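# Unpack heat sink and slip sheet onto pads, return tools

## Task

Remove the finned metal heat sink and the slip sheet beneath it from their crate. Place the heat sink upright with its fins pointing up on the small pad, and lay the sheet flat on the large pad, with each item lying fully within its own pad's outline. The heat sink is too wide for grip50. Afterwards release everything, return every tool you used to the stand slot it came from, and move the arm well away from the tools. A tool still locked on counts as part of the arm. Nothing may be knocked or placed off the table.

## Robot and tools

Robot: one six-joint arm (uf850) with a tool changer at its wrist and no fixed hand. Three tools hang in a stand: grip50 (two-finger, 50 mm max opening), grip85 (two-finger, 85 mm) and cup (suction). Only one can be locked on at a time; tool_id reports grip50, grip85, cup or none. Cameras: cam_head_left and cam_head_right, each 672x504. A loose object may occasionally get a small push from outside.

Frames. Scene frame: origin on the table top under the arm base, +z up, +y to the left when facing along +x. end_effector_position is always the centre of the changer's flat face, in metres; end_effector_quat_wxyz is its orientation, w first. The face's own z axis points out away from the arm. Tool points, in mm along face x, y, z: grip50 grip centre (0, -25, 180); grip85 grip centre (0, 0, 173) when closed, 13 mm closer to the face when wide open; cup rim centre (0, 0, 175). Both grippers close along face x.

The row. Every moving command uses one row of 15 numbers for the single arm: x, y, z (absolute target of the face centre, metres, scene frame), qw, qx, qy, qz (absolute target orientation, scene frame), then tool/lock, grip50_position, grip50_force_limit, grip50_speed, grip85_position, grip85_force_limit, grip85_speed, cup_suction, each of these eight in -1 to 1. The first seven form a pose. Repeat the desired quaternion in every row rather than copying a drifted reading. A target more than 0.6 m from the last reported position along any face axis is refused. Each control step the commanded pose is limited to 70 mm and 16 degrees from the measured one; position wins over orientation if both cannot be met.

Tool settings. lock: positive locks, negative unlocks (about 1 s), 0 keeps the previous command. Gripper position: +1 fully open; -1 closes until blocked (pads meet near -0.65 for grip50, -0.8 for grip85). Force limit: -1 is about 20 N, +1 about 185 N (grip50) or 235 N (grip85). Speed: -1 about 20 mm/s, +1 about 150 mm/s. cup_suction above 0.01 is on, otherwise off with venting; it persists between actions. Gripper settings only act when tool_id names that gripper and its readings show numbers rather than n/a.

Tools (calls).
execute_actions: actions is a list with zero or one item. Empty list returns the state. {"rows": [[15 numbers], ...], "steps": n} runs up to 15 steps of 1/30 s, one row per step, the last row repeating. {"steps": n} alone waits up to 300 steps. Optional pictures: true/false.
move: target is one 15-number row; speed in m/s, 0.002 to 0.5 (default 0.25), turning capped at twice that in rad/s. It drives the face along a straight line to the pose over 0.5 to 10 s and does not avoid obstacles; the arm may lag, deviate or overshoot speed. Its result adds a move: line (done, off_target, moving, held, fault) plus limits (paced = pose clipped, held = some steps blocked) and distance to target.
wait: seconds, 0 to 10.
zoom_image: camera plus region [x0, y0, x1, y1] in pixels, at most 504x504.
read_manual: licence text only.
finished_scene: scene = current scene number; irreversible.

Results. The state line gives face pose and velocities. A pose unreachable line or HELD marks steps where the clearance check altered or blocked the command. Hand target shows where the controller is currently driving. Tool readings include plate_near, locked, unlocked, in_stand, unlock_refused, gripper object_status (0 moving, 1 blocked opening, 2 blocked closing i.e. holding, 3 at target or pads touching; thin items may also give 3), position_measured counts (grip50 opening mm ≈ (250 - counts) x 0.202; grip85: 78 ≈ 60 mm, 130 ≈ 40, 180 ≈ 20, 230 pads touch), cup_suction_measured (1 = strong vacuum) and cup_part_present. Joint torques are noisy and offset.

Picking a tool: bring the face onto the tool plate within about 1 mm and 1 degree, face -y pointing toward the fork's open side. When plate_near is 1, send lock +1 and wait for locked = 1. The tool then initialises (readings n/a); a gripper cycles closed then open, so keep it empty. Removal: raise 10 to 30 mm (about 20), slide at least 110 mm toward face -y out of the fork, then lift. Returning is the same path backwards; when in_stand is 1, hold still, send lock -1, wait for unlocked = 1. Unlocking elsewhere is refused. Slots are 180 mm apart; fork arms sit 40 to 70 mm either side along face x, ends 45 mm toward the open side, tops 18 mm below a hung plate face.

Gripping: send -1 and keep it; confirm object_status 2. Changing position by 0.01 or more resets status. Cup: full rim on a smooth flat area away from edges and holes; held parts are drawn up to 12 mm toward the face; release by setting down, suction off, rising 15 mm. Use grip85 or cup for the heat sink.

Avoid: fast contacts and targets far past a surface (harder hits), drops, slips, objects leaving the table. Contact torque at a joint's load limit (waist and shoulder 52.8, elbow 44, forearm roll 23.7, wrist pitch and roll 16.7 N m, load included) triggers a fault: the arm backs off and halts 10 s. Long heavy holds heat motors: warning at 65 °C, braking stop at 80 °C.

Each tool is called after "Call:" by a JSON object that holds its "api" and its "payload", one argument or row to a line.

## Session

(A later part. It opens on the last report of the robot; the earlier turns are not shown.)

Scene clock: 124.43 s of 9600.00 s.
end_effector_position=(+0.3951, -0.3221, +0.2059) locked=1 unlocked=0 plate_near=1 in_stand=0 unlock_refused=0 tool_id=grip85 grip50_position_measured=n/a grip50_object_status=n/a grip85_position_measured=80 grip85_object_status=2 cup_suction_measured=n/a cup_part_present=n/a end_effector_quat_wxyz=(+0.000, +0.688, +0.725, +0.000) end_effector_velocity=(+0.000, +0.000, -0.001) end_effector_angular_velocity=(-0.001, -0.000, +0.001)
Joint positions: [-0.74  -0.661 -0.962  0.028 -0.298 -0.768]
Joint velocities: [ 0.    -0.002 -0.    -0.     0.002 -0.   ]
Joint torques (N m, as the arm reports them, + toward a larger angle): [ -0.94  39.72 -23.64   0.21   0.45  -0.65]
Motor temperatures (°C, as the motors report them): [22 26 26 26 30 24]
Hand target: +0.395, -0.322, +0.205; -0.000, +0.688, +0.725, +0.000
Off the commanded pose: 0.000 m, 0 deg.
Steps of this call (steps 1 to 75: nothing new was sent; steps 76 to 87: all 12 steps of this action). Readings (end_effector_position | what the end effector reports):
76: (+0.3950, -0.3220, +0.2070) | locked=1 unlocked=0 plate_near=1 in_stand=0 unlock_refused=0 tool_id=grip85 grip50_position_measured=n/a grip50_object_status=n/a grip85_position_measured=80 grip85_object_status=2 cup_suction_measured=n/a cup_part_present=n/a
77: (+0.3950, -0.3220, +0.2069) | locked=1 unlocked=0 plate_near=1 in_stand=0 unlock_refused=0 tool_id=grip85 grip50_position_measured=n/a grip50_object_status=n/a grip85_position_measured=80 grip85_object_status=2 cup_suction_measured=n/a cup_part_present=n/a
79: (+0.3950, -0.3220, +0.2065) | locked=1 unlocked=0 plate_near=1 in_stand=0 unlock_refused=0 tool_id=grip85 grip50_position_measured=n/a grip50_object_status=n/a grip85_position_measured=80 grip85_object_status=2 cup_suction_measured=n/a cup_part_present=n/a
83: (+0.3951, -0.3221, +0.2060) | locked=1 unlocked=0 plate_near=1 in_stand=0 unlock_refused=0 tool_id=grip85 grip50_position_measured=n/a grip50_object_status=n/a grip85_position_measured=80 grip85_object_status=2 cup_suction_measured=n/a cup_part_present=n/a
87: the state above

Call:
{"api": "move", "payload": {
  "target": [0.395,-0.322,0.206,0,0.688,0.725,0,0,1,0,0,1,-0.3,0,0],
  "speed": 0.005
}}

Call:
{"api": "move", "payload": {
  "target": [0.395,-0.322,0.26,0,0.688,0.725,0,0,1,0,0,1,-0.3,0,0],
  "speed": 0.08
}}

Call:
{"api": "move", "payload": {
  "target": [0.525,0.1995,0.385,0,0.713,0.701,0,0,1,0,0,1,-0.3,0,0],
  "speed": 0.25
}}

Call:
{"api": "move", "payload": {
  "target": [0.6555,0.1973,0.385,0,0.713,0.701,0,0,1,0,0,1,-0.3,0,0],
  "speed": 0.07
}}

Call:
{"api": "move", "payload": {
  "target": [0.6555,0.1973,0.3655,0,0.713,0.701,0,0,1,0,0,1,-0.3,0,0],
  "speed": 0.015
}}

Scene clock: 128.73 s of 9600.00 s.
end_effector_position=(+0.3950, -0.3220, +0.2060) locked=1 unlocked=0 plate_near=1 in_stand=0 unlock_refused=0 tool_id=grip85 grip50_position_measured=n/a grip50_object_status=n/a grip85_position_measured=3 grip85_object_status=3 cup_suction_measured=n/a cup_part_present=n/a end_effector_quat_wxyz=(-0.000, +0.688, +0.725, -0.000) end_effector_velocity=(-0.000, -0.000, -0.000) end_effector_angular_velocity=(+0.000, +0.000, -0.002)
Joint positions: [-0.74  -0.661 -0.962  0.028 -0.298 -0.768]
Joint velocities: [-0.001 -0.     0.     0.    -0.     0.001]
Joint torques (N m, as the arm reports them, + toward a larger angle): [ -1.58  43.94 -24.29   0.23  -0.32  -0.63]
Motor temperatures (°C, as the motors report them): [22 26 26 26 30 24]
Hand target: +0.395, -0.322, +0.206; +0.000, +0.688, +0.725, +0.000
Off the commanded pose: 0.000 m, 0 deg.
move: done

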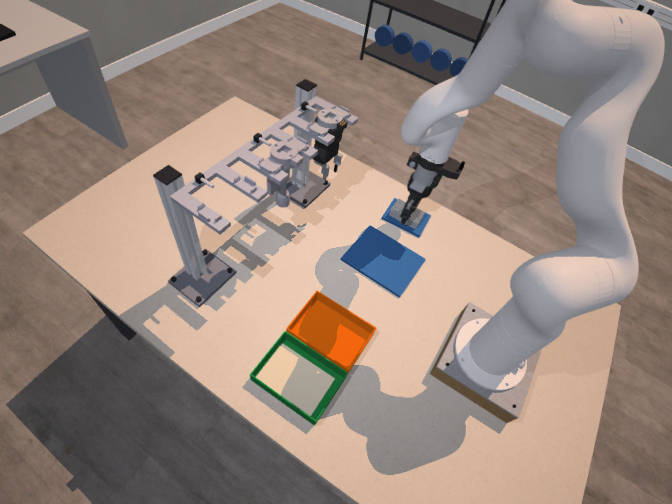

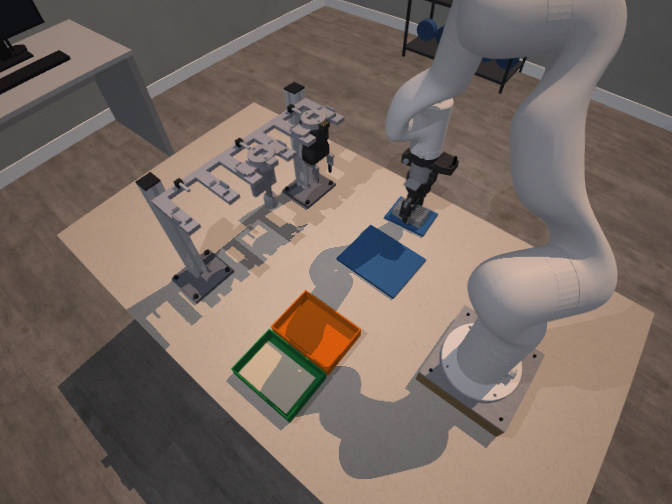

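Scene clock: 129.80 s of 9600.00 s.
end_effector_position=(+0.3947, -0.3218, +0.2598) locked=1 unlocked=0 plate_near=1 in_stand=0 unlock_refused=0 tool_id=grip85 grip50_position_measured=n/a grip50_object_status=n/a grip85_position_measured=3 grip85_object_status=3 cup_suction_measured=n/a cup_part_present=n/a end_effector_quat_wxyz=(-0.000, +0.688, +0.725, -0.000) end_effector_velocity=(-0.000, -0.000, +0.001) end_effector_angular_velocity=(-0.001, +0.001, +0.001)
Joint positions: [-0.74  -0.55  -0.951  0.02  -0.4   -0.761]
Joint velocities: [-0.001  0.002  0.    -0.002 -0.003  0.001]
Joint torques (N m, as the arm reports them, + toward a larger angle): [ -2.26  42.46 -27.19   0.3   -0.28  -0.71]
Motor temperatures (°C, as the motors report them): [22 26 26 26 30 24]
Hand target: +0.395, -0.322, +0.260; +0.000, +0.688, +0.725, -0.000
Off the commanded pose: 0.000 m, 0 deg.
move: done

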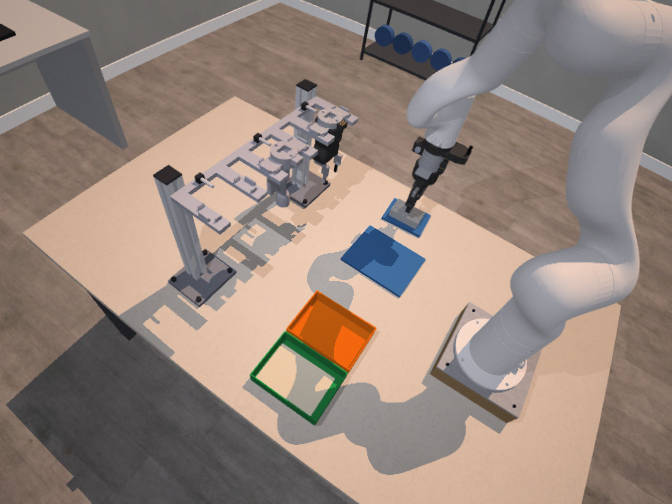

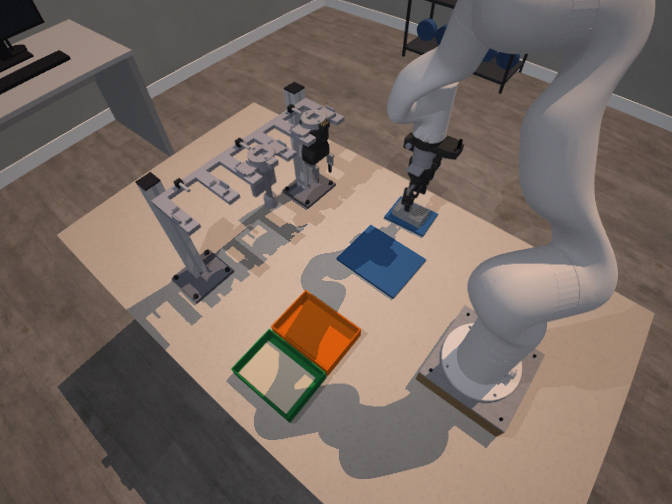

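Scene clock: 132.53 s of 9600.00 s.
end_effector_position=(+0.5254, +0.2003, +0.3853) locked=1 unlocked=0 plate_near=1 in_stand=0 unlock_refused=0 tool_id=grip85 grip50_position_measured=n/a grip50_object_status=n/a grip85_position_measured=3 grip85_object_status=3 cup_suction_measured=n/a cup_part_present=n/a end_effector_quat_wxyz=(-0.001, +0.713, +0.701, +0.002) end_effector_velocity=(+0.001, +0.003, +0.001) end_effector_angular_velocity=(-0.001, -0.002, +0.003)
Joint positions: [ 0.311 -0.44  -1.151  0.009 -0.699  0.373]
Joint velocities: [ 0.004 -0.002 -0.006 -0.003 -0.002  0.004]
Joint torques (N m, as the arm reports them, + toward a larger angle): [ -1.16  44.06 -33.23   0.51  -0.34  -0.67]
Motor temperatures (°C, as the motors report them): [22 26 26 26 30 24]
Hand target: +0.526, +0.201, +0.385; -0.001, +0.713, +0.701, +0.003
Off the commanded pose: 0.001 m, 0 deg.
move: done

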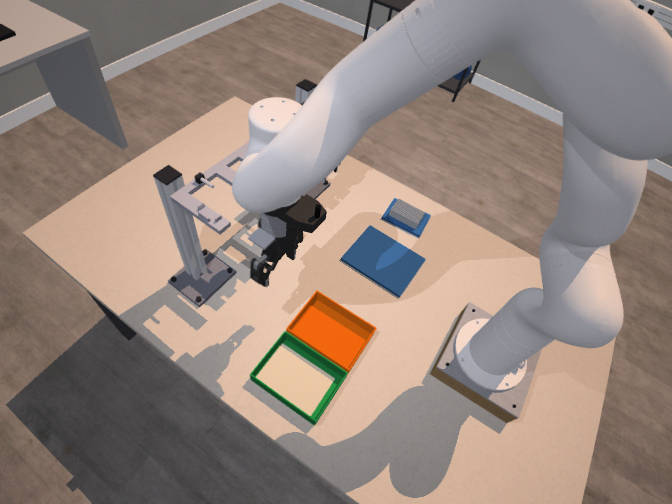

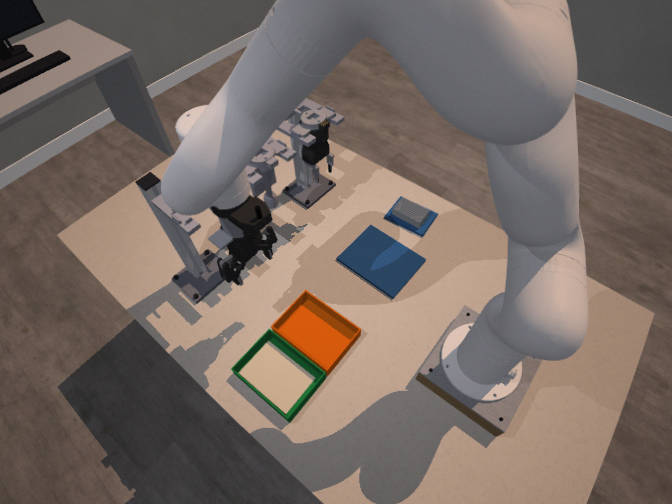

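Scene clock: 134.77 s of 9600.00 s.
end_effector_position=(+0.6552, +0.1970, +0.3855) locked=1 unlocked=0 plate_near=1 in_stand=0 unlock_refused=0 tool_id=grip85 grip50_position_measured=n/a grip50_object_status=n/a grip85_position_measured=3 grip85_object_status=3 cup_suction_measured=n/a cup_part_present=n/a end_effector_quat_wxyz=(+0.000, +0.713, +0.701, -0.000) end_effector_velocity=(+0.002, +0.000, +0.000) end_effector_angular_velocity=(+0.001, +0.001, -0.002)
Joint positions: [ 0.24  -0.726 -1.59   0.002 -0.856  0.306]
Joint velocities: [-0.001 -0.004 -0.007  0.001 -0.004  0.   ]
Joint torques (N m, as the arm reports them, + toward a larger angle): [ -1.36  54.42 -35.1    0.72  -0.32  -0.65]
Motor temperatures (°C, as the motors report them): [22 26 26 26 30 24]
Hand target: +0.655, +0.197, +0.385; +0.000, +0.713, +0.701, -0.000
Off the commanded pose: 0.001 m, 0 deg.
move: done

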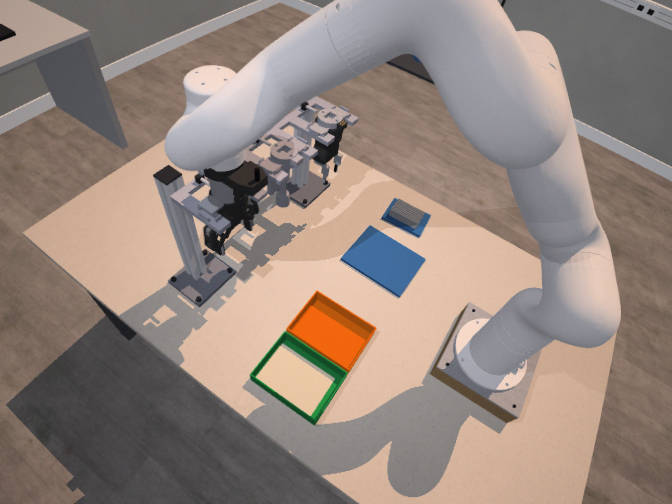

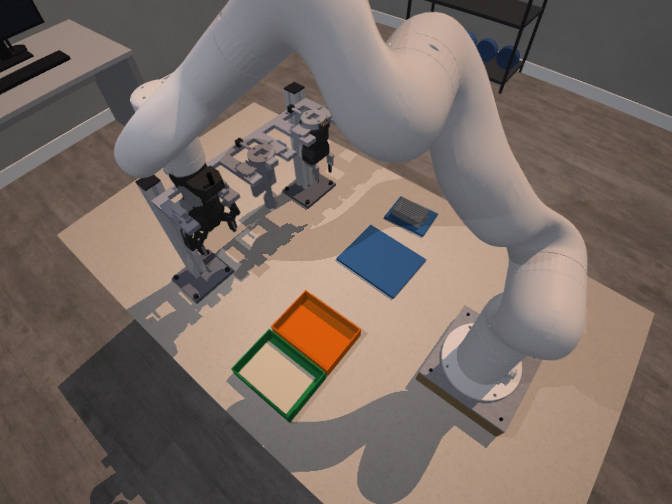

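Scene clock: 136.37 s of 9600.00 s.
end_effector_position=(+0.6556, +0.1973, +0.3656) locked=1 unlocked=0 plate_near=1 in_stand=1 unlock_refused=0 tool_id=grip85 grip50_position_measured=n/a grip50_object_status=n/a grip85_position_measured=3 grip85_object_status=3 cup_suction_measured=n/a cup_part_present=n/a end_effector_quat_wxyz=(-0.000, +0.713, +0.701, +0.000) end_effector_velocity=(+0.000, +0.000, -0.001) end_effector_angular_velocity=(-0.001, -0.002, +0.002)
Joint positions: [ 0.24  -0.748 -1.578  0.003 -0.822  0.305]
Joint velocities: [ 0.    -0.001  0.    -0.002  0.002 -0.   ]
Joint torques (N m, as the arm reports them, + toward a larger angle): [ -2.41  55.63 -35.05   0.63  -0.31  -0.66]
Motor temperatures (°C, as the motors report them): [22 26 26 26 30 24]
Hand target: +0.656, +0.197, +0.365; -0.000, +0.713, +0.701, +0.000
Off the commanded pose: 0.000 m, 0 deg.
move: done

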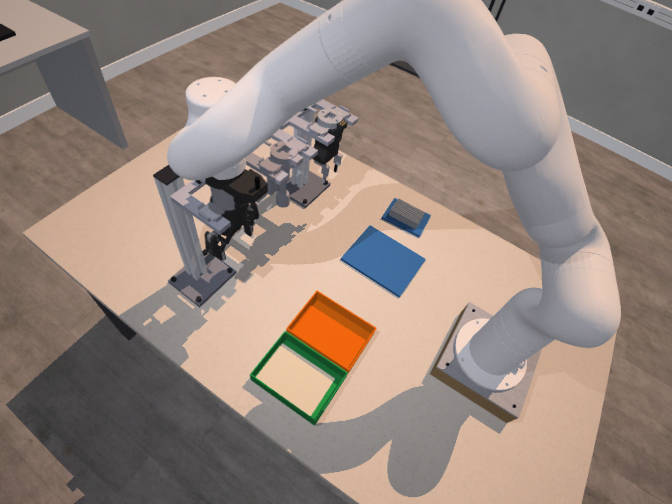

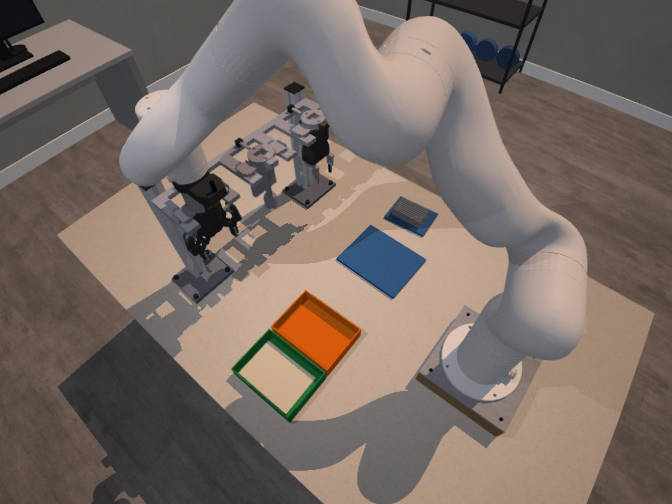

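Call:
{"api": "execute_actions", "payload": {
  "actions": [
    {"rows":[[0.6555,0.1973,0.365,0,0.713,0.701,0,-1,1,0,0,1,-0.3,0,0]],"steps":15}
  ],
  "pictures": false
}}

Call:
{"api": "execute_actions", "payload": {
  "actions": [
    {"steps":25}
  ],
  "pictures": false
}}

Call:
{"api": "zoom_image", "payload": {
  "camera": "cam_head_left",
  "region": [360,170,460,260]
}}

Scene clock: 140.80 s of 9600.00 s.
end_effector_position=(+0.6555, +0.1973, +0.3651) locked=0 unlocked=0 plate_near=1 in_stand=1 unlock_refused=0 tool_id=none grip50_position_measured=n/a grip50_object_status=n/a grip85_position_measured=n/a grip85_object_status=n/a cup_suction_measured=n/a cup_part_present=n/a end_effector_quat_wxyz=(-0.000, +0.713, +0.701, -0.000) end_effector_velocity=(+0.000, +0.000, +0.001) end_effector_angular_velocity=(+0.001, -0.002, -0.002)
Joint positions: [ 0.24  -0.748 -1.577  0.003 -0.821  0.305]
Joint velocities: [-0.     0.001 -0.     0.001  0.001  0.001]
Joint torques (N m, as the arm reports them, + toward a larger angle): [ -1.7   46.1  -28.96   0.65   0.06  -0.6 ]
Motor temperatures (°C, as the motors report them): [22 26 27 26 30 24]
Hand target: +0.656, +0.197, +0.365; -0.000, +0.713, +0.701, +0.000
Off the commanded pose: 0.000 m, 0 deg.
Steps of this call (steps 1 to 118: nothing new was sent; steps 119 to 133: all 15 steps of this action). Readings (end_effector_position | what the end effector reports):
119: (+0.6555, +0.1973, +0.3651) | locked=1 unlocked=0 plate_near=1 in_stand=1 unlock_refused=0 tool_id=grip85 grip50_position_measured=n/a grip50_object_status=n/a grip85_position_measured=3 grip85_object_status=3 cup_suction_measured=n/a cup_part_present=n/a
120: (+0.6555, +0.1973, +0.3651) | locked=1 unlocked=0 plate_near=1 in_stand=1 unlock_refused=0 tool_id=grip85 grip50_position_measured=n/a grip50_object_status=n/a grip85_position_measured=3 grip85_object_status=3 cup_suction_measured=n/a cup_part_present=n/a
122: (+0.6555, +0.1973, +0.3651) | locked=1 unlocked=0 plate_near=1 in_stand=1 unlock_refused=0 tool_id=grip85 grip50_position_measured=n/a grip50_object_status=n/a grip85_position_measured=3 grip85_object_status=3 cup_suction_measured=n/a cup_part_present=n/a
126: (+0.6555, +0.1973, +0.3652) | locked=0 unlocked=0 plate_near=1 in_stand=1 unlock_refused=0 tool_id=none grip50_position_measured=n/a grip50_object_status=n/a grip85_position_measured=n/a grip85_object_status=n/a cup_suction_measured=n/a cup_part_present=n/a
133: the state above

Scene clock: 141.63 s of 9600.00 s.
end_effector_position=(+0.6555, +0.1973, +0.3650) locked=0 unlocked=1 plate_near=1 in_stand=1 unlock_refused=0 tool_id=none grip50_position_measured=n/a grip50_object_status=n/a grip85_position_measured=n/a grip85_object_status=n/a cup_suction_measured=n/a cup_part_present=n/a end_effector_quat_wxyz=(+0.000, +0.713, +0.701, +0.000) end_effector_velocity=(-0.000, +0.000, +0.000) end_effector_angular_velocity=(+0.000, -0.000, +0.000)
Joint positions: [ 0.24  -0.748 -1.577  0.003 -0.821  0.305]
Joint velocities: [ 0.     0.001  0.     0.    -0.    -0.   ]
Joint torques (N m, as the arm reports them, + toward a larger angle): [ -1.85  44.95 -27.76   0.58   0.1   -0.67]
Motor temperatures (°C, as the motors report them): [22 26 27 26 30 24]
Hand target: +0.656, +0.197, +0.365; -0.000, +0.713, +0.701, +0.000
Off the commanded pose: 0.000 m, 0 deg.
Steps of this call (steps 1 to 25: nothing new was sent). Readings (end_effector_position | what the end effector reports):
1: (+0.6555, +0.1973, +0.3651) | locked=0 unlocked=0 plate_near=1 in_stand=1 unlock_refused=0 tool_id=none grip50_position_measured=n/a grip50_object_status=n/a grip85_position_measured=n/a grip85_object_status=n/a cup_suction_measured=n/a cup_part_present=n/a
2: (+0.6555, +0.1973, +0.3651) | locked=0 unlocked=0 plate_near=1 in_stand=1 unlock_refused=0 tool_id=none grip50_position_measured=n/a grip50_object_status=n/a grip85_position_measured=n/a grip85_object_status=n/a cup_suction_measured=n/a cup_part_present=n/a
4: (+0.6555, +0.1973, +0.3651) | locked=0 unlocked=0 plate_near=1 in_stand=1 unlock_refused=0 tool_id=none grip50_position_measured=n/a grip50_object_status=n/a grip85_position_measured=n/a grip85_object_status=n/a cup_suction_measured=n/a cup_part_present=n/a
8: (+0.6555, +0.1973, +0.3651) | locked=0 unlocked=0 plate_near=1 in_stand=1 unlock_refused=0 tool_id=none grip50_position_measured=n/a grip50_object_status=n/a grip85_position_measured=n/a grip85_object_status=n/a cup_suction_measured=n/a cup_part_present=n/a
25: the state above

Region (360, 170, 460, 260) of cam_head_left's 672x504 image, scaled by 5.040, with more detail than that image has; it fills the top 454 rows of this view, and the rest is white.

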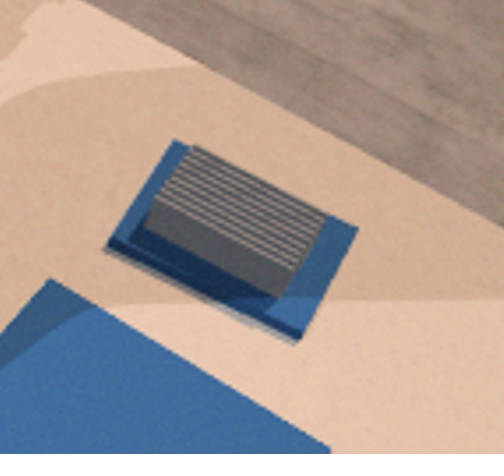

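Good. Cup slot ≈ (0.652, 0.0174).

Call:
{"api": "move", "payload": {
  "target": [0.6555,0.1973,0.40,0,0.713,0.701,0,0,1,0,0,1,0,0,0],
  "speed": 0.05
}}

Call:
{"api": "move", "payload": {
  "target": [0.652,0.0174,0.40,0,0.713,0.701,0,0,1,0,0,1,0,0,0],
  "speed": 0.15
}}

Call:
{"api": "move", "payload": {
  "target": [0.652,0.0174,0.378,0,0.713,0.701,0,0,1,0,0,1,0,0,0],
  "speed": 0.03
}}

Call:
{"api": "move", "payload": {
  "target": [0.652,0.0174,0.3735,0,0.713,0.701,0,0,1,0,0,1,0,0,0],
  "speed": 0.006
}}

Scene clock: 147.03 s of 9600.00 s.
end_effector_position=(+0.6553, +0.1972, +0.3998) locked=0 unlocked=1 plate_near=0 in_stand=0 unlock_refused=0 tool_id=none grip50_position_measured=n/a grip50_object_status=n/a grip85_position_measured=n/a grip85_object_status=n/a cup_suction_measured=n/a cup_part_present=n/a end_effector_quat_wxyz=(+0.000, +0.713, +0.701, -0.000) end_effector_velocity=(-0.000, -0.000, +0.001) end_effector_angular_velocity=(-0.000, +0.001, -0.001)
Joint positions: [ 0.24  -0.712 -1.602  0.003 -0.882  0.306]
Joint velocities: [-0.     0.001 -0.001 -0.    -0.003  0.001]
Joint torques (N m, as the arm reports them, + toward a larger angle): [ -1.55  46.16 -29.21   0.55  -0.21  -0.59]
Motor temperatures (°C, as the motors report them): [22 26 27 26 30 24]
Hand target: +0.655, +0.197, +0.400; +0.000, +0.713, +0.701, -0.000
Off the commanded pose: 0.000 m, 0 deg.
move: done

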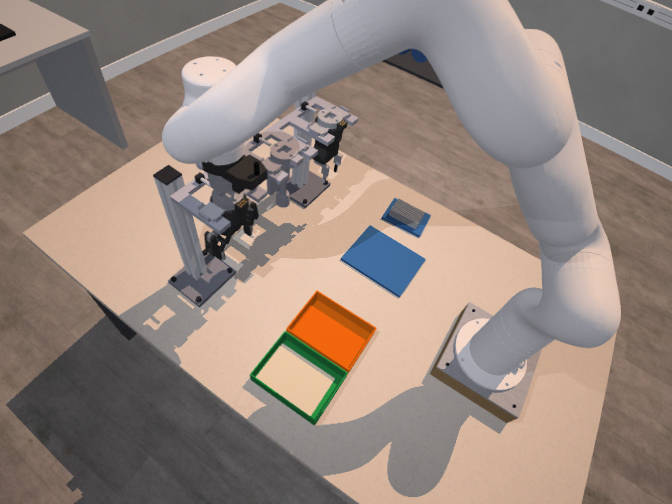

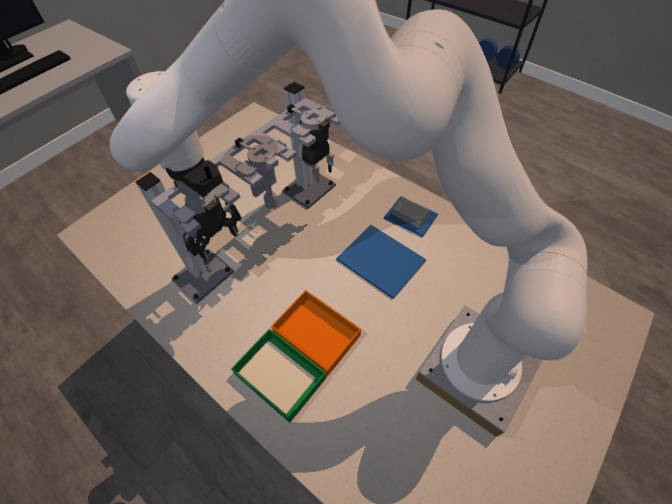

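Scene clock: 148.67 s of 9600.00 s.
end_effector_position=(+0.6518, +0.0175, +0.3999) locked=0 unlocked=1 plate_near=0 in_stand=0 unlock_refused=0 tool_id=none grip50_position_measured=n/a grip50_object_status=n/a grip85_position_measured=n/a grip85_object_status=n/a cup_suction_measured=n/a cup_part_present=n/a end_effector_quat_wxyz=(+0.000, +0.713, +0.701, -0.001) end_effector_velocity=(+0.000, -0.002, +0.000) end_effector_angular_velocity=(+0.001, -0.001, -0.002)
Joint positions: [-0.027 -0.633 -1.475  0.004 -0.835  0.038]
Joint velocities: [-0.003  0.001  0.     0.001 -0.    -0.002]
Joint torques (N m, as the arm reports them, + toward a larger angle): [ -1.05  43.69 -28.71   0.27  -0.29  -0.66]
Motor temperatures (°C, as the motors report them): [22 26 27 26 30 24]
Hand target: +0.652, +0.017, +0.400; +0.000, +0.713, +0.701, -0.001
Off the commanded pose: 0.000 m, 0 deg.
move: done

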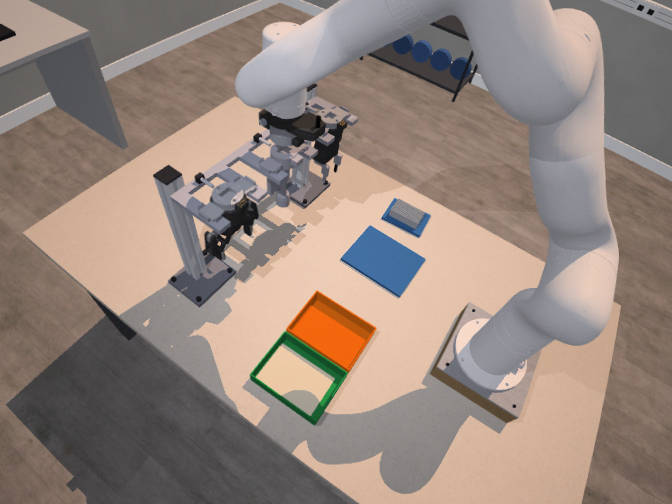

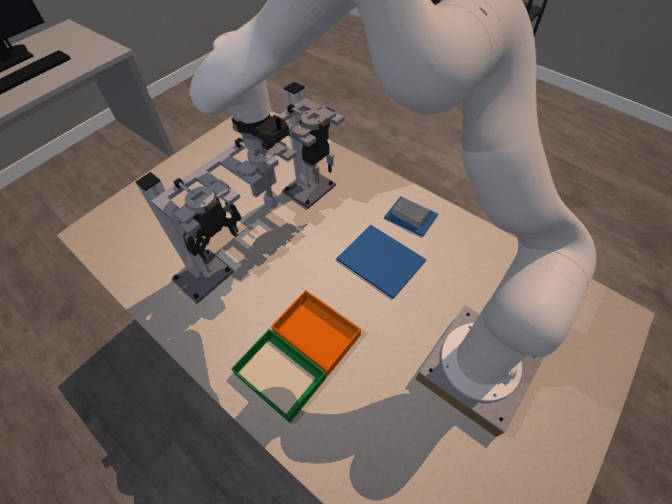

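Scene clock: 149.70 s of 9600.00 s.
end_effector_position=(+0.6521, +0.0174, +0.3781) locked=0 unlocked=1 plate_near=0 in_stand=0 unlock_refused=0 tool_id=none grip50_position_measured=n/a grip50_object_status=n/a grip85_position_measured=n/a grip85_object_status=n/a cup_suction_measured=n/a cup_part_present=n/a end_effector_quat_wxyz=(+0.000, +0.713, +0.701, +0.000) end_effector_velocity=(+0.000, +0.001, -0.001) end_effector_angular_velocity=(+0.002, -0.001, +0.000)
Joint positions: [-0.027 -0.657 -1.46   0.006 -0.796  0.036]
Joint velocities: [ 0.001 -0.002  0.     0.002  0.003 -0.001]
Joint torques (N m, as the arm reports them, + toward a larger angle): [ -1.97  43.63 -28.27   0.56  -0.24  -0.61]
Motor temperatures (°C, as the motors report them): [22 26 27 26 30 24]
Hand target: +0.652, +0.017, +0.378; -0.000, +0.713, +0.701, +0.000
Off the commanded pose: 0.000 m, 0 deg.
move: done

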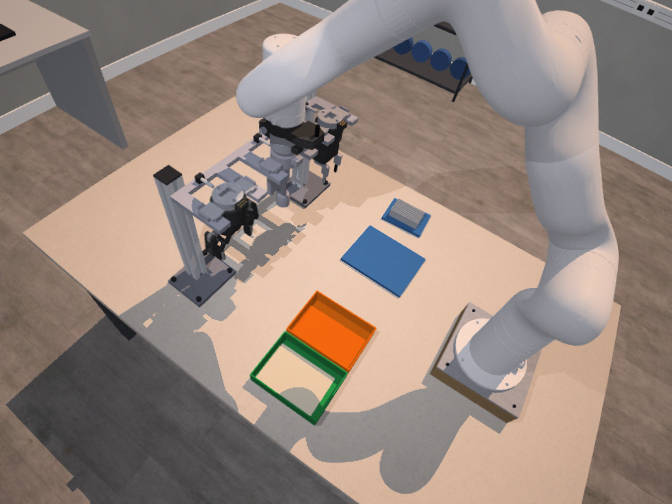

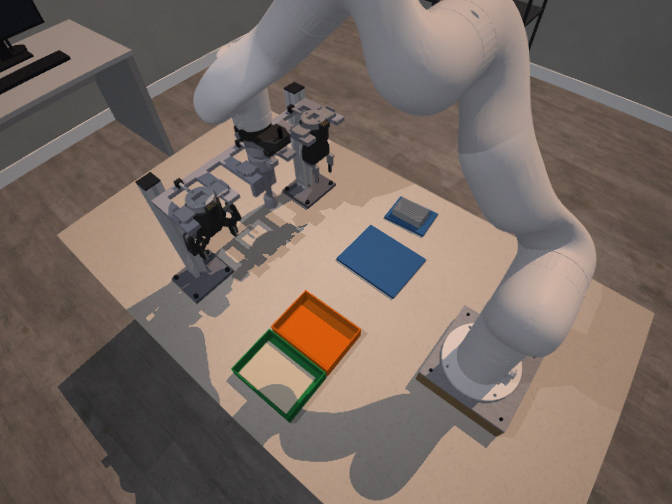

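Scene clock: 150.70 s of 9600.00 s.
end_effector_position=(+0.6520, +0.0174, +0.3735) locked=0 unlocked=1 plate_near=0 in_stand=0 unlock_refused=0 tool_id=none grip50_position_measured=n/a grip50_object_status=n/a grip85_position_measured=n/a grip85_object_status=n/a cup_suction_measured=n/a cup_part_present=n/a end_effector_quat_wxyz=(-0.000, +0.713, +0.701, -0.000) end_effector_velocity=(+0.000, -0.000, -0.000) end_effector_angular_velocity=(+0.000, -0.001, +0.001)
Joint positions: [-0.027 -0.662 -1.457  0.006 -0.788  0.036]
Joint velocities: [-0.     0.     0.001  0.001  0.002 -0.001]
Joint torques (N m, as the arm reports them, + toward a larger angle): [ -2.38  44.88 -28.53   0.56  -0.25  -0.69]
Motor temperatures (°C, as the motors report them): [22 26 27 26 30 24]
Hand target: +0.652, +0.017, +0.373; -0.000, +0.713, +0.701, +0.000
Off the commanded pose: 0.000 m, 0 deg.
move: done

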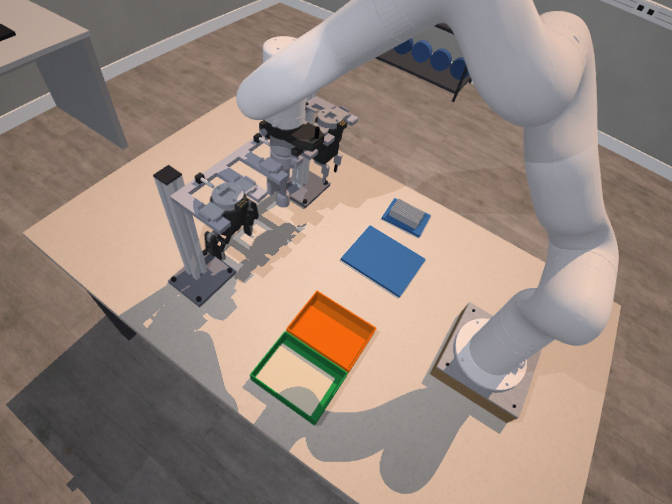

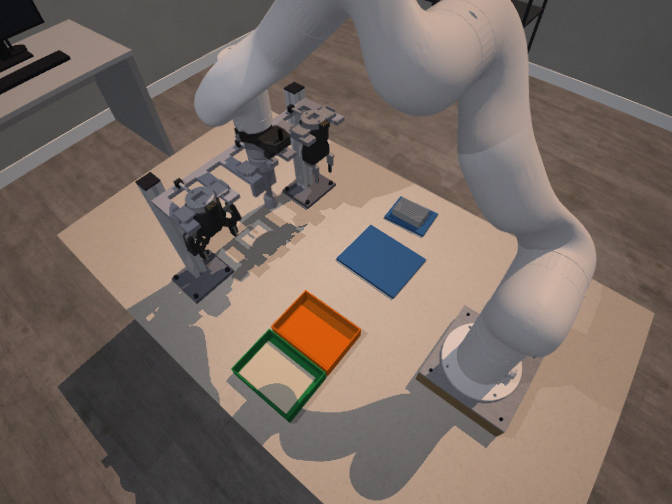

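Call:
{"api": "execute_actions", "payload": {
  "actions": [
    {"rows":[[0.652,0.0174,0.3725,0,0.713,0.701,0,0,1,0,0,1,0,0,0],[0.652,0.0174,0.372,0,0.713,0.701,0,0,1,0,0,1,0,0,0],[0.652,0.0174,0.3715,0,0.713,0.701,0,0,1,0,0,1,0,0,0],[0.652,0.0174,0.371,0,0.713,0.701,0,0,1,0,0,1,0,0,0],[0.652,0.0174,0.3705,0,0.713,0.701,0,0,1,0,0,1,0,0,0]],"steps":15}
  ],
  "pictures": false
}}

Scene clock: 154.60 s of 9600.00 s.
end_effector_position=(+0.6520, +0.0174, +0.3705) locked=0 unlocked=1 plate_near=0 in_stand=0 unlock_refused=0 tool_id=none grip50_position_measured=n/a grip50_object_status=n/a grip85_position_measured=n/a grip85_object_status=n/a cup_suction_measured=n/a cup_part_present=n/a end_effector_quat_wxyz=(+0.000, +0.713, +0.701, +0.000) end_effector_velocity=(+0.000, +0.000, -0.000) end_effector_angular_velocity=(+0.001, -0.001, -0.000)
Joint positions: [-0.027 -0.665 -1.455  0.006 -0.782  0.036]
Joint velocities: [ 0.    -0.     0.     0.001  0.001  0.   ]
Joint torques (N m, as the arm reports them, + toward a larger angle): [ -2.07  44.12 -28.23   0.44  -0.31  -0.68]
Motor temperatures (°C, as the motors report them): [22 26 27 26 30 24]
Hand target: +0.652, +0.017, +0.370; -0.000, +0.713, +0.701, +0.000
Off the commanded pose: 0.000 m, 0 deg.
Steps of this call (steps 1 to 102: nothing new was sent; steps 103 to 117: all 15 steps of this action). Readings (end_effector_position | what the end effector reports):
103: (+0.6520, +0.0174, +0.3735) | locked=0 unlocked=1 plate_near=0 in_stand=0 unlock_refused=0 tool_id=none grip50_position_measured=n/a grip50_object_status=n/a grip85_position_measured=n/a grip85_object_status=n/a cup_suction_measured=n/a cup_part_present=n/a
104: (+0.6521, +0.0174, +0.3733) | locked=0 unlocked=1 plate_near=0 in_stand=0 unlock_refused=0 tool_id=none grip50_position_measured=n/a grip50_object_status=n/a grip85_position_measured=n/a grip85_object_status=n/a cup_suction_measured=n/a cup_part_present=n/a
106: (+0.6520, +0.0174, +0.3726) | locked=0 unlocked=1 plate_near=0 in_stand=0 unlock_refused=0 tool_id=none grip50_position_measured=n/a grip50_object_status=n/a grip85_position_measured=n/a grip85_object_status=n/a cup_suction_measured=n/a cup_part_present=n/a
110: (+0.6520, +0.0174, +0.3709) | locked=0 unlocked=1 plate_near=0 in_stand=0 unlock_refused=0 tool_id=none grip50_position_measured=n/a grip50_object_status=n/a grip85_position_measured=n/a grip85_object_status=n/a cup_suction_measured=n/a cup_part_present=n/a
117: the state above

Call:
{"api": "execute_actions", "payload": {
  "actions": [
    {"rows":[[0.652,0.0174,0.3695,0,0.713,0.701,0,0,1,0,0,1,0,0,0],[0.652,0.0174,0.369,0,0.713,0.701,0,0,1,0,0,1,0,0,0],[0.652,0.0174,0.3685,0,0.713,0.701,0,0,1,0,0,1,0,0,0],[0.652,0.0174,0.368,0,0.713,0.701,0,0,1,0,0,1,0,0,0],[0.652,0.0174,0.3675,0,0.713,0.701,0,0,1,0,0,1,0,0,0]],"steps":15}
  ],
  "pictures": false
}}

Scene clock: 158.10 s of 9600.00 s.
end_effector_position=(+0.6520, +0.0174, +0.3675) locked=0 unlocked=1 plate_near=0 in_stand=1 unlock_refused=0 tool_id=none grip50_position_measured=n/a grip50_object_status=n/a grip85_position_measured=n/a grip85_object_status=n/a cup_suction_measured=n/a cup_part_present=n/a end_effector_quat_wxyz=(-0.000, +0.713, +0.701, -0.000) end_effector_velocity=(-0.000, -0.000, -0.000) end_effector_angular_velocity=(+0.000, +0.000, -0.002)
Joint positions: [-0.027 -0.669 -1.453  0.006 -0.777  0.036]
Joint velocities: [-0.    -0.     0.     0.     0.001  0.001]
Joint torques (N m, as the arm reports them, + toward a larger angle): [ -2.02  45.02 -28.24   0.43  -0.14  -0.66]
Motor temperatures (°C, as the motors report them): [22 26 27 26 30 24]
Hand target: +0.652, +0.017, +0.367; -0.000, +0.713, +0.701, +0.000
Off the commanded pose: 0.000 m, 0 deg.
Steps of this call (steps 1 to 90: nothing new was sent; steps 91 to 105: all 15 steps of this action). Readings (end_effector_position | what the end effector reports):
91: (+0.6520, +0.0174, +0.3705) | locked=0 unlocked=1 plate_near=0 in_stand=0 unlock_refused=0 tool_id=none grip50_position_measured=n/a grip50_object_status=n/a grip85_position_measured=n/a grip85_object_status=n/a cup_suction_measured=n/a cup_part_present=n/a
92: (+0.6520, +0.0174, +0.3703) | locked=0 unlocked=1 plate_near=0 in_stand=0 unlock_refused=0 tool_id=none grip50_position_measured=n/a grip50_object_status=n/a grip85_position_measured=n/a grip85_object_status=n/a cup_suction_measured=n/a cup_part_present=n/a
94: (+0.6520, +0.0174, +0.3696) | locked=0 unlocked=1 plate_near=0 in_stand=0 unlock_refused=0 tool_id=none grip50_position_measured=n/a grip50_object_status=n/a grip85_position_measured=n/a grip85_object_status=n/a cup_suction_measured=n/a cup_part_present=n/a
98: (+0.6520, +0.0174, +0.3679) | locked=0 unlocked=1 plate_near=0 in_stand=1 unlock_refused=0 tool_id=none grip50_position_measured=n/a grip50_object_status=n/a grip85_position_measured=n/a grip85_object_status=n/a cup_suction_measured=n/a cup_part_present=n/a
105: the state above

Call:
{"api": "execute_actions", "payload": {
  "actions": [
    {"rows":[[0.652,0.0174,0.3668,0,0.713,0.701,0,0,1,0,0,1,0,0,0],[0.652,0.0174,0.3664,0,0.713,0.701,0,0,1,0,0,1,0,0,0],[0.652,0.0174,0.366,0,0.713,0.701,0,0,1,0,0,1,0,0,0],[0.652,0.0174,0.3655,0,0.713,0.701,0,0,1,0,0,1,0,0,0]],"steps":15}
  ],
  "pictures": false
}}

Scene clock: 161.10 s of 9600.00 s.
end_effector_position=(+0.6519, +0.0175, +0.3656) locked=0 unlocked=1 plate_near=0 in_stand=1 unlock_refused=0 tool_id=none grip50_position_measured=n/a grip50_object_status=n/a grip85_position_measured=n/a grip85_object_status=n/a cup_suction_measured=n/a cup_part_present=n/a end_effector_quat_wxyz=(-0.000, +0.713, +0.701, -0.000) end_effector_velocity=(-0.000, +0.000, -0.000) end_effector_angular_velocity=(-0.000, -0.000, +0.001)
Joint positions: [-0.027 -0.671 -1.451  0.007 -0.774  0.036]
Joint velocities: [ 0.     0.     0.001 -0.     0.    -0.001]
Joint torques (N m, as the arm reports them, + toward a larger angle): [ -2.42  42.85 -29.1    0.39   0.51  -0.7 ]
Motor temperatures (°C, as the motors report them): [22 26 27 26 30 24]
Hand target: +0.652, +0.017, +0.365; -0.000, +0.713, +0.701, +0.000
Off the commanded pose: 0.000 m, 0 deg.
Steps of this call (steps 1 to 75: nothing new was sent; steps 76 to 90: all 15 steps of this action). Readings (end_effector_position | what the end effector reports):
76: (+0.6520, +0.0174, +0.3675) | locked=0 unlocked=1 plate_near=0 in_stand=1 unlock_refused=0 tool_id=none grip50_position_measured=n/a grip50_object_status=n/a grip85_position_measured=n/a grip85_object_status=n/a cup_suction_measured=n/a cup_part_present=n/a
77: (+0.6520, +0.0174, +0.3674) | locked=0 unlocked=1 plate_near=0 in_stand=1 unlock_refused=0 tool_id=none grip50_position_measured=n/a grip50_object_status=n/a grip85_position_measured=n/a grip85_object_status=n/a cup_suction_measured=n/a cup_part_present=n/a
79: (+0.6520, +0.0174, +0.3669) | locked=0 unlocked=1 plate_near=0 in_stand=1 unlock_refused=0 tool_id=none grip50_position_measured=n/a grip50_object_status=n/a grip85_position_measured=n/a grip85_object_status=n/a cup_suction_measured=n/a cup_part_present=n/a
83: (+0.6519, +0.0174, +0.3657) | locked=0 unlocked=1 plate_near=0 in_stand=1 unlock_refused=0 tool_id=none grip50_position_measured=n/a grip50_object_status=n/a grip85_position_measured=n/a grip85_object_status=n/a cup_suction_measured=n/a cup_part_present=n/a
90: the state above

Call:
{"api": "execute_actions", "payload": {
  "actions": [
    {"rows":[[0.651,0.0176,0.3655,0,0.713,0.701,0,0,1,0,0,1,0,0,0],[0.651,0.0176,0.3655,0,0.713,0.701,0,0,1,0,0,1,0,0,0],[0.651,0.0176,0.3655,0,0.713,0.701,0,0,1,0,0,1,0,0,0],[0.651,0.0176,0.3655,0,0.713,0.701,0,0,1,0,0,1,0,0,0],[0.651,0.0176,0.3648,0,0.713,0.701,0,0,1,0,0,1,0,0,0]],"steps":15}
  ],
  "pictures": false
}}

Scene clock: 165.03 s of 9600.00 s.
end_effector_position=(+0.6512, +0.0175, +0.3648) locked=0 unlocked=1 plate_near=1 in_stand=1 unlock_refused=0 tool_id=none grip50_position_measured=n/a grip50_object_status=n/a grip85_position_measured=n/a grip85_object_status=n/a cup_suction_measured=n/a cup_part_present=n/a end_effector_quat_wxyz=(+0.000, +0.713, +0.701, +0.000) end_effector_velocity=(-0.001, +0.001, -0.000) end_effector_angular_velocity=(+0.000, +0.005, +0.002)
Joint positions: [-0.027 -0.67  -1.447  0.006 -0.77   0.036]
Joint velocities: [ 0.002  0.     0.001  0.    -0.004 -0.001]
Joint torques (N m, as the arm reports them, + toward a larger angle): [ -1.72  43.94 -26.75   0.46  -0.51  -0.66]
Motor temperatures (°C, as the motors report them): [22 26 27 26 30 24]
Hand target: +0.651, +0.018, +0.365; -0.000, +0.713, +0.701, +0.000
Off the commanded pose: 0.000 m, 0 deg.
Steps of this call (steps 1 to 103: nothing new was sent; steps 104 to 118: all 15 steps of this action). Readings (end_effector_position | what the end effector reports):
104: (+0.6520, +0.0174, +0.3655) | locked=0 unlocked=1 plate_near=1 in_stand=1 unlock_refused=0 tool_id=none grip50_position_measured=n/a grip50_object_status=n/a grip85_position_measured=n/a grip85_object_status=n/a cup_suction_measured=n/a cup_part_present=n/a
105: (+0.6519, +0.0174, +0.3655) | locked=0 unlocked=1 plate_near=1 in_stand=1 unlock_refused=0 tool_id=none grip50_position_measured=n/a grip50_object_status=n/a grip85_position_measured=n/a grip85_object_status=n/a cup_suction_measured=n/a cup_part_present=n/a
107: (+0.6518, +0.0173, +0.3654) | locked=0 unlocked=1 plate_near=1 in_stand=1 unlock_refused=0 tool_id=none grip50_position_measured=n/a grip50_object_status=n/a grip85_position_measured=n/a grip85_object_status=n/a cup_suction_measured=n/a cup_part_present=n/a
111: (+0.6515, +0.0174, +0.3650) | locked=0 unlocked=1 plate_near=1 in_stand=1 unlock_refused=0 tool_id=none grip50_position_measured=n/a grip50_object_status=n/a grip85_position_measured=n/a grip85_object_status=n/a cup_suction_measured=n/a cup_part_present=n/a
118: the state above

Call:
{"api": "execute_actions", "payload": {
  "actions": [
    {"rows":[[0.6514,0.0175,0.3648,0,0.713,0.701,0,1,1,0,0,1,0,0,0]],"steps":15}
  ],
  "pictures": false
}}

Call:
{"api": "execute_actions", "payload": {
  "actions": [
    {"steps":22}
  ],
  "pictures": false
}}

Scene clock: 168.97 s of 9600.00 s.
end_effector_position=(+0.6514, +0.0176, +0.3648) locked=0 unlocked=0 plate_near=1 in_stand=1 unlock_refused=0 tool_id=none grip50_position_measured=n/a grip50_object_status=n/a grip85_position_measured=n/a grip85_object_status=n/a cup_suction_measured=n/a cup_part_present=n/a end_effector_quat_wxyz=(-0.000, +0.713, +0.701, -0.000) end_effector_velocity=(+0.000, -0.000, -0.000) end_effector_angular_velocity=(-0.001, -0.001, -0.001)
Joint positions: [-0.027 -0.67  -1.449  0.007 -0.771  0.036]
Joint velocities: [-0.    -0.    -0.    -0.001  0.001  0.002]
Joint torques (N m, as the arm reports them, + toward a larger angle): [ -1.9   41.91 -27.54   0.31   0.05  -0.66]
Motor temperatures (°C, as the motors report them): [22 26 27 26 30 24]
Hand target: +0.651, +0.017, +0.365; -0.000, +0.713, +0.701, +0.000
Off the commanded pose: 0.000 m, 0 deg.
Steps of this call (steps 1 to 103: nothing new was sent; steps 104 to 118: all 15 steps of this action). Readings (end_effector_position | what the end effector reports):
104: (+0.6510, +0.0176, +0.3648) | locked=0 unlocked=0 plate_near=1 in_stand=1 unlock_refused=0 tool_id=none grip50_position_measured=n/a grip50_object_status=n/a grip85_position_measured=n/a grip85_object_status=n/a cup_suction_measured=n/a cup_part_present=n/a
105: (+0.6510, +0.0176, +0.3648) | locked=0 unlocked=0 plate_near=1 in_stand=1 unlock_refused=0 tool_id=none grip50_position_measured=n/a grip50_object_status=n/a grip85_position_measured=n/a grip85_object_status=n/a cup_suction_measured=n/a cup_part_present=n/a
107: (+0.6511, +0.0176, +0.3648) | locked=0 unlocked=0 plate_near=1 in_stand=1 unlock_refused=0 tool_id=none grip50_position_measured=n/a grip50_object_status=n/a grip85_position_measured=n/a grip85_object_status=n/a cup_suction_measured=n/a cup_part_present=n/a
111: (+0.6513, +0.0176, +0.3648) | locked=0 unlocked=0 plate_near=1 in_stand=1 unlock_refused=0 tool_id=none grip50_position_measured=n/a grip50_object_status=n/a grip85_position_measured=n/a grip85_object_status=n/a cup_suction_measured=n/a cup_part_present=n/a
118: the state above

Scene clock: 169.70 s of 9600.00 s.
end_effector_position=(+0.6515, +0.0175, +0.3649) locked=1 unlocked=0 plate_near=1 in_stand=1 unlock_refused=0 tool_id=cup grip50_position_measured=n/a grip50_object_status=n/a grip85_position_measured=n/a grip85_object_status=n/a cup_suction_measured=n/a cup_part_present=n/a end_effector_quat_wxyz=(+0.000, +0.713, +0.701, +0.000) end_effector_velocity=(+0.000, -0.000, +0.000) end_effector_angular_velocity=(+0.000, -0.000, -0.001)
Joint positions: [-0.027 -0.67  -1.449  0.006 -0.771  0.036]
Joint velocities: [-0.     0.001 -0.     0.    -0.     0.   ]
Joint torques (N m, as the arm reports them, + toward a larger angle): [ -2.14  46.1  -29.97   0.71  -0.19  -0.73]
Motor temperatures (°C, as the motors report them): [22 26 27 26 30 24]
Hand target: +0.651, +0.017, +0.365; -0.000, +0.713, +0.701, +0.000
Off the commanded pose: 0.000 m, 0 deg.
Steps of this call (steps 1 to 22: nothing new was sent). Readings (end_effector_position | what the end effector reports):
1: (+0.6514, +0.0176, +0.3648) | locked=0 unlocked=0 plate_near=1 in_stand=1 unlock_refused=0 tool_id=none grip50_position_measured=n/a grip50_object_status=n/a grip85_position_measured=n/a grip85_object_status=n/a cup_suction_measured=n/a cup_part_present=n/a
2: (+0.6514, +0.0175, +0.3648) | locked=0 unlocked=0 plate_near=1 in_stand=1 unlock_refused=0 tool_id=none grip50_position_measured=n/a grip50_object_status=n/a grip85_position_measured=n/a grip85_object_status=n/a cup_suction_measured=n/a cup_part_present=n/a
4: (+0.6514, +0.0175, +0.3648) | locked=0 unlocked=0 plate_near=1 in_stand=1 unlock_refused=0 tool_id=none grip50_position_measured=n/a grip50_object_status=n/a grip85_position_measured=n/a grip85_object_status=n/a cup_suction_measured=n/a cup_part_present=n/a
8: (+0.6514, +0.0175, +0.3648) | locked=0 unlocked=0 plate_near=1 in_stand=1 unlock_refused=0 tool_id=none grip50_position_measured=n/a grip50_object_status=n/a grip85_position_measured=n/a grip85_object_status=n/a cup_suction_measured=n/a cup_part_present=n/a
22: the state above


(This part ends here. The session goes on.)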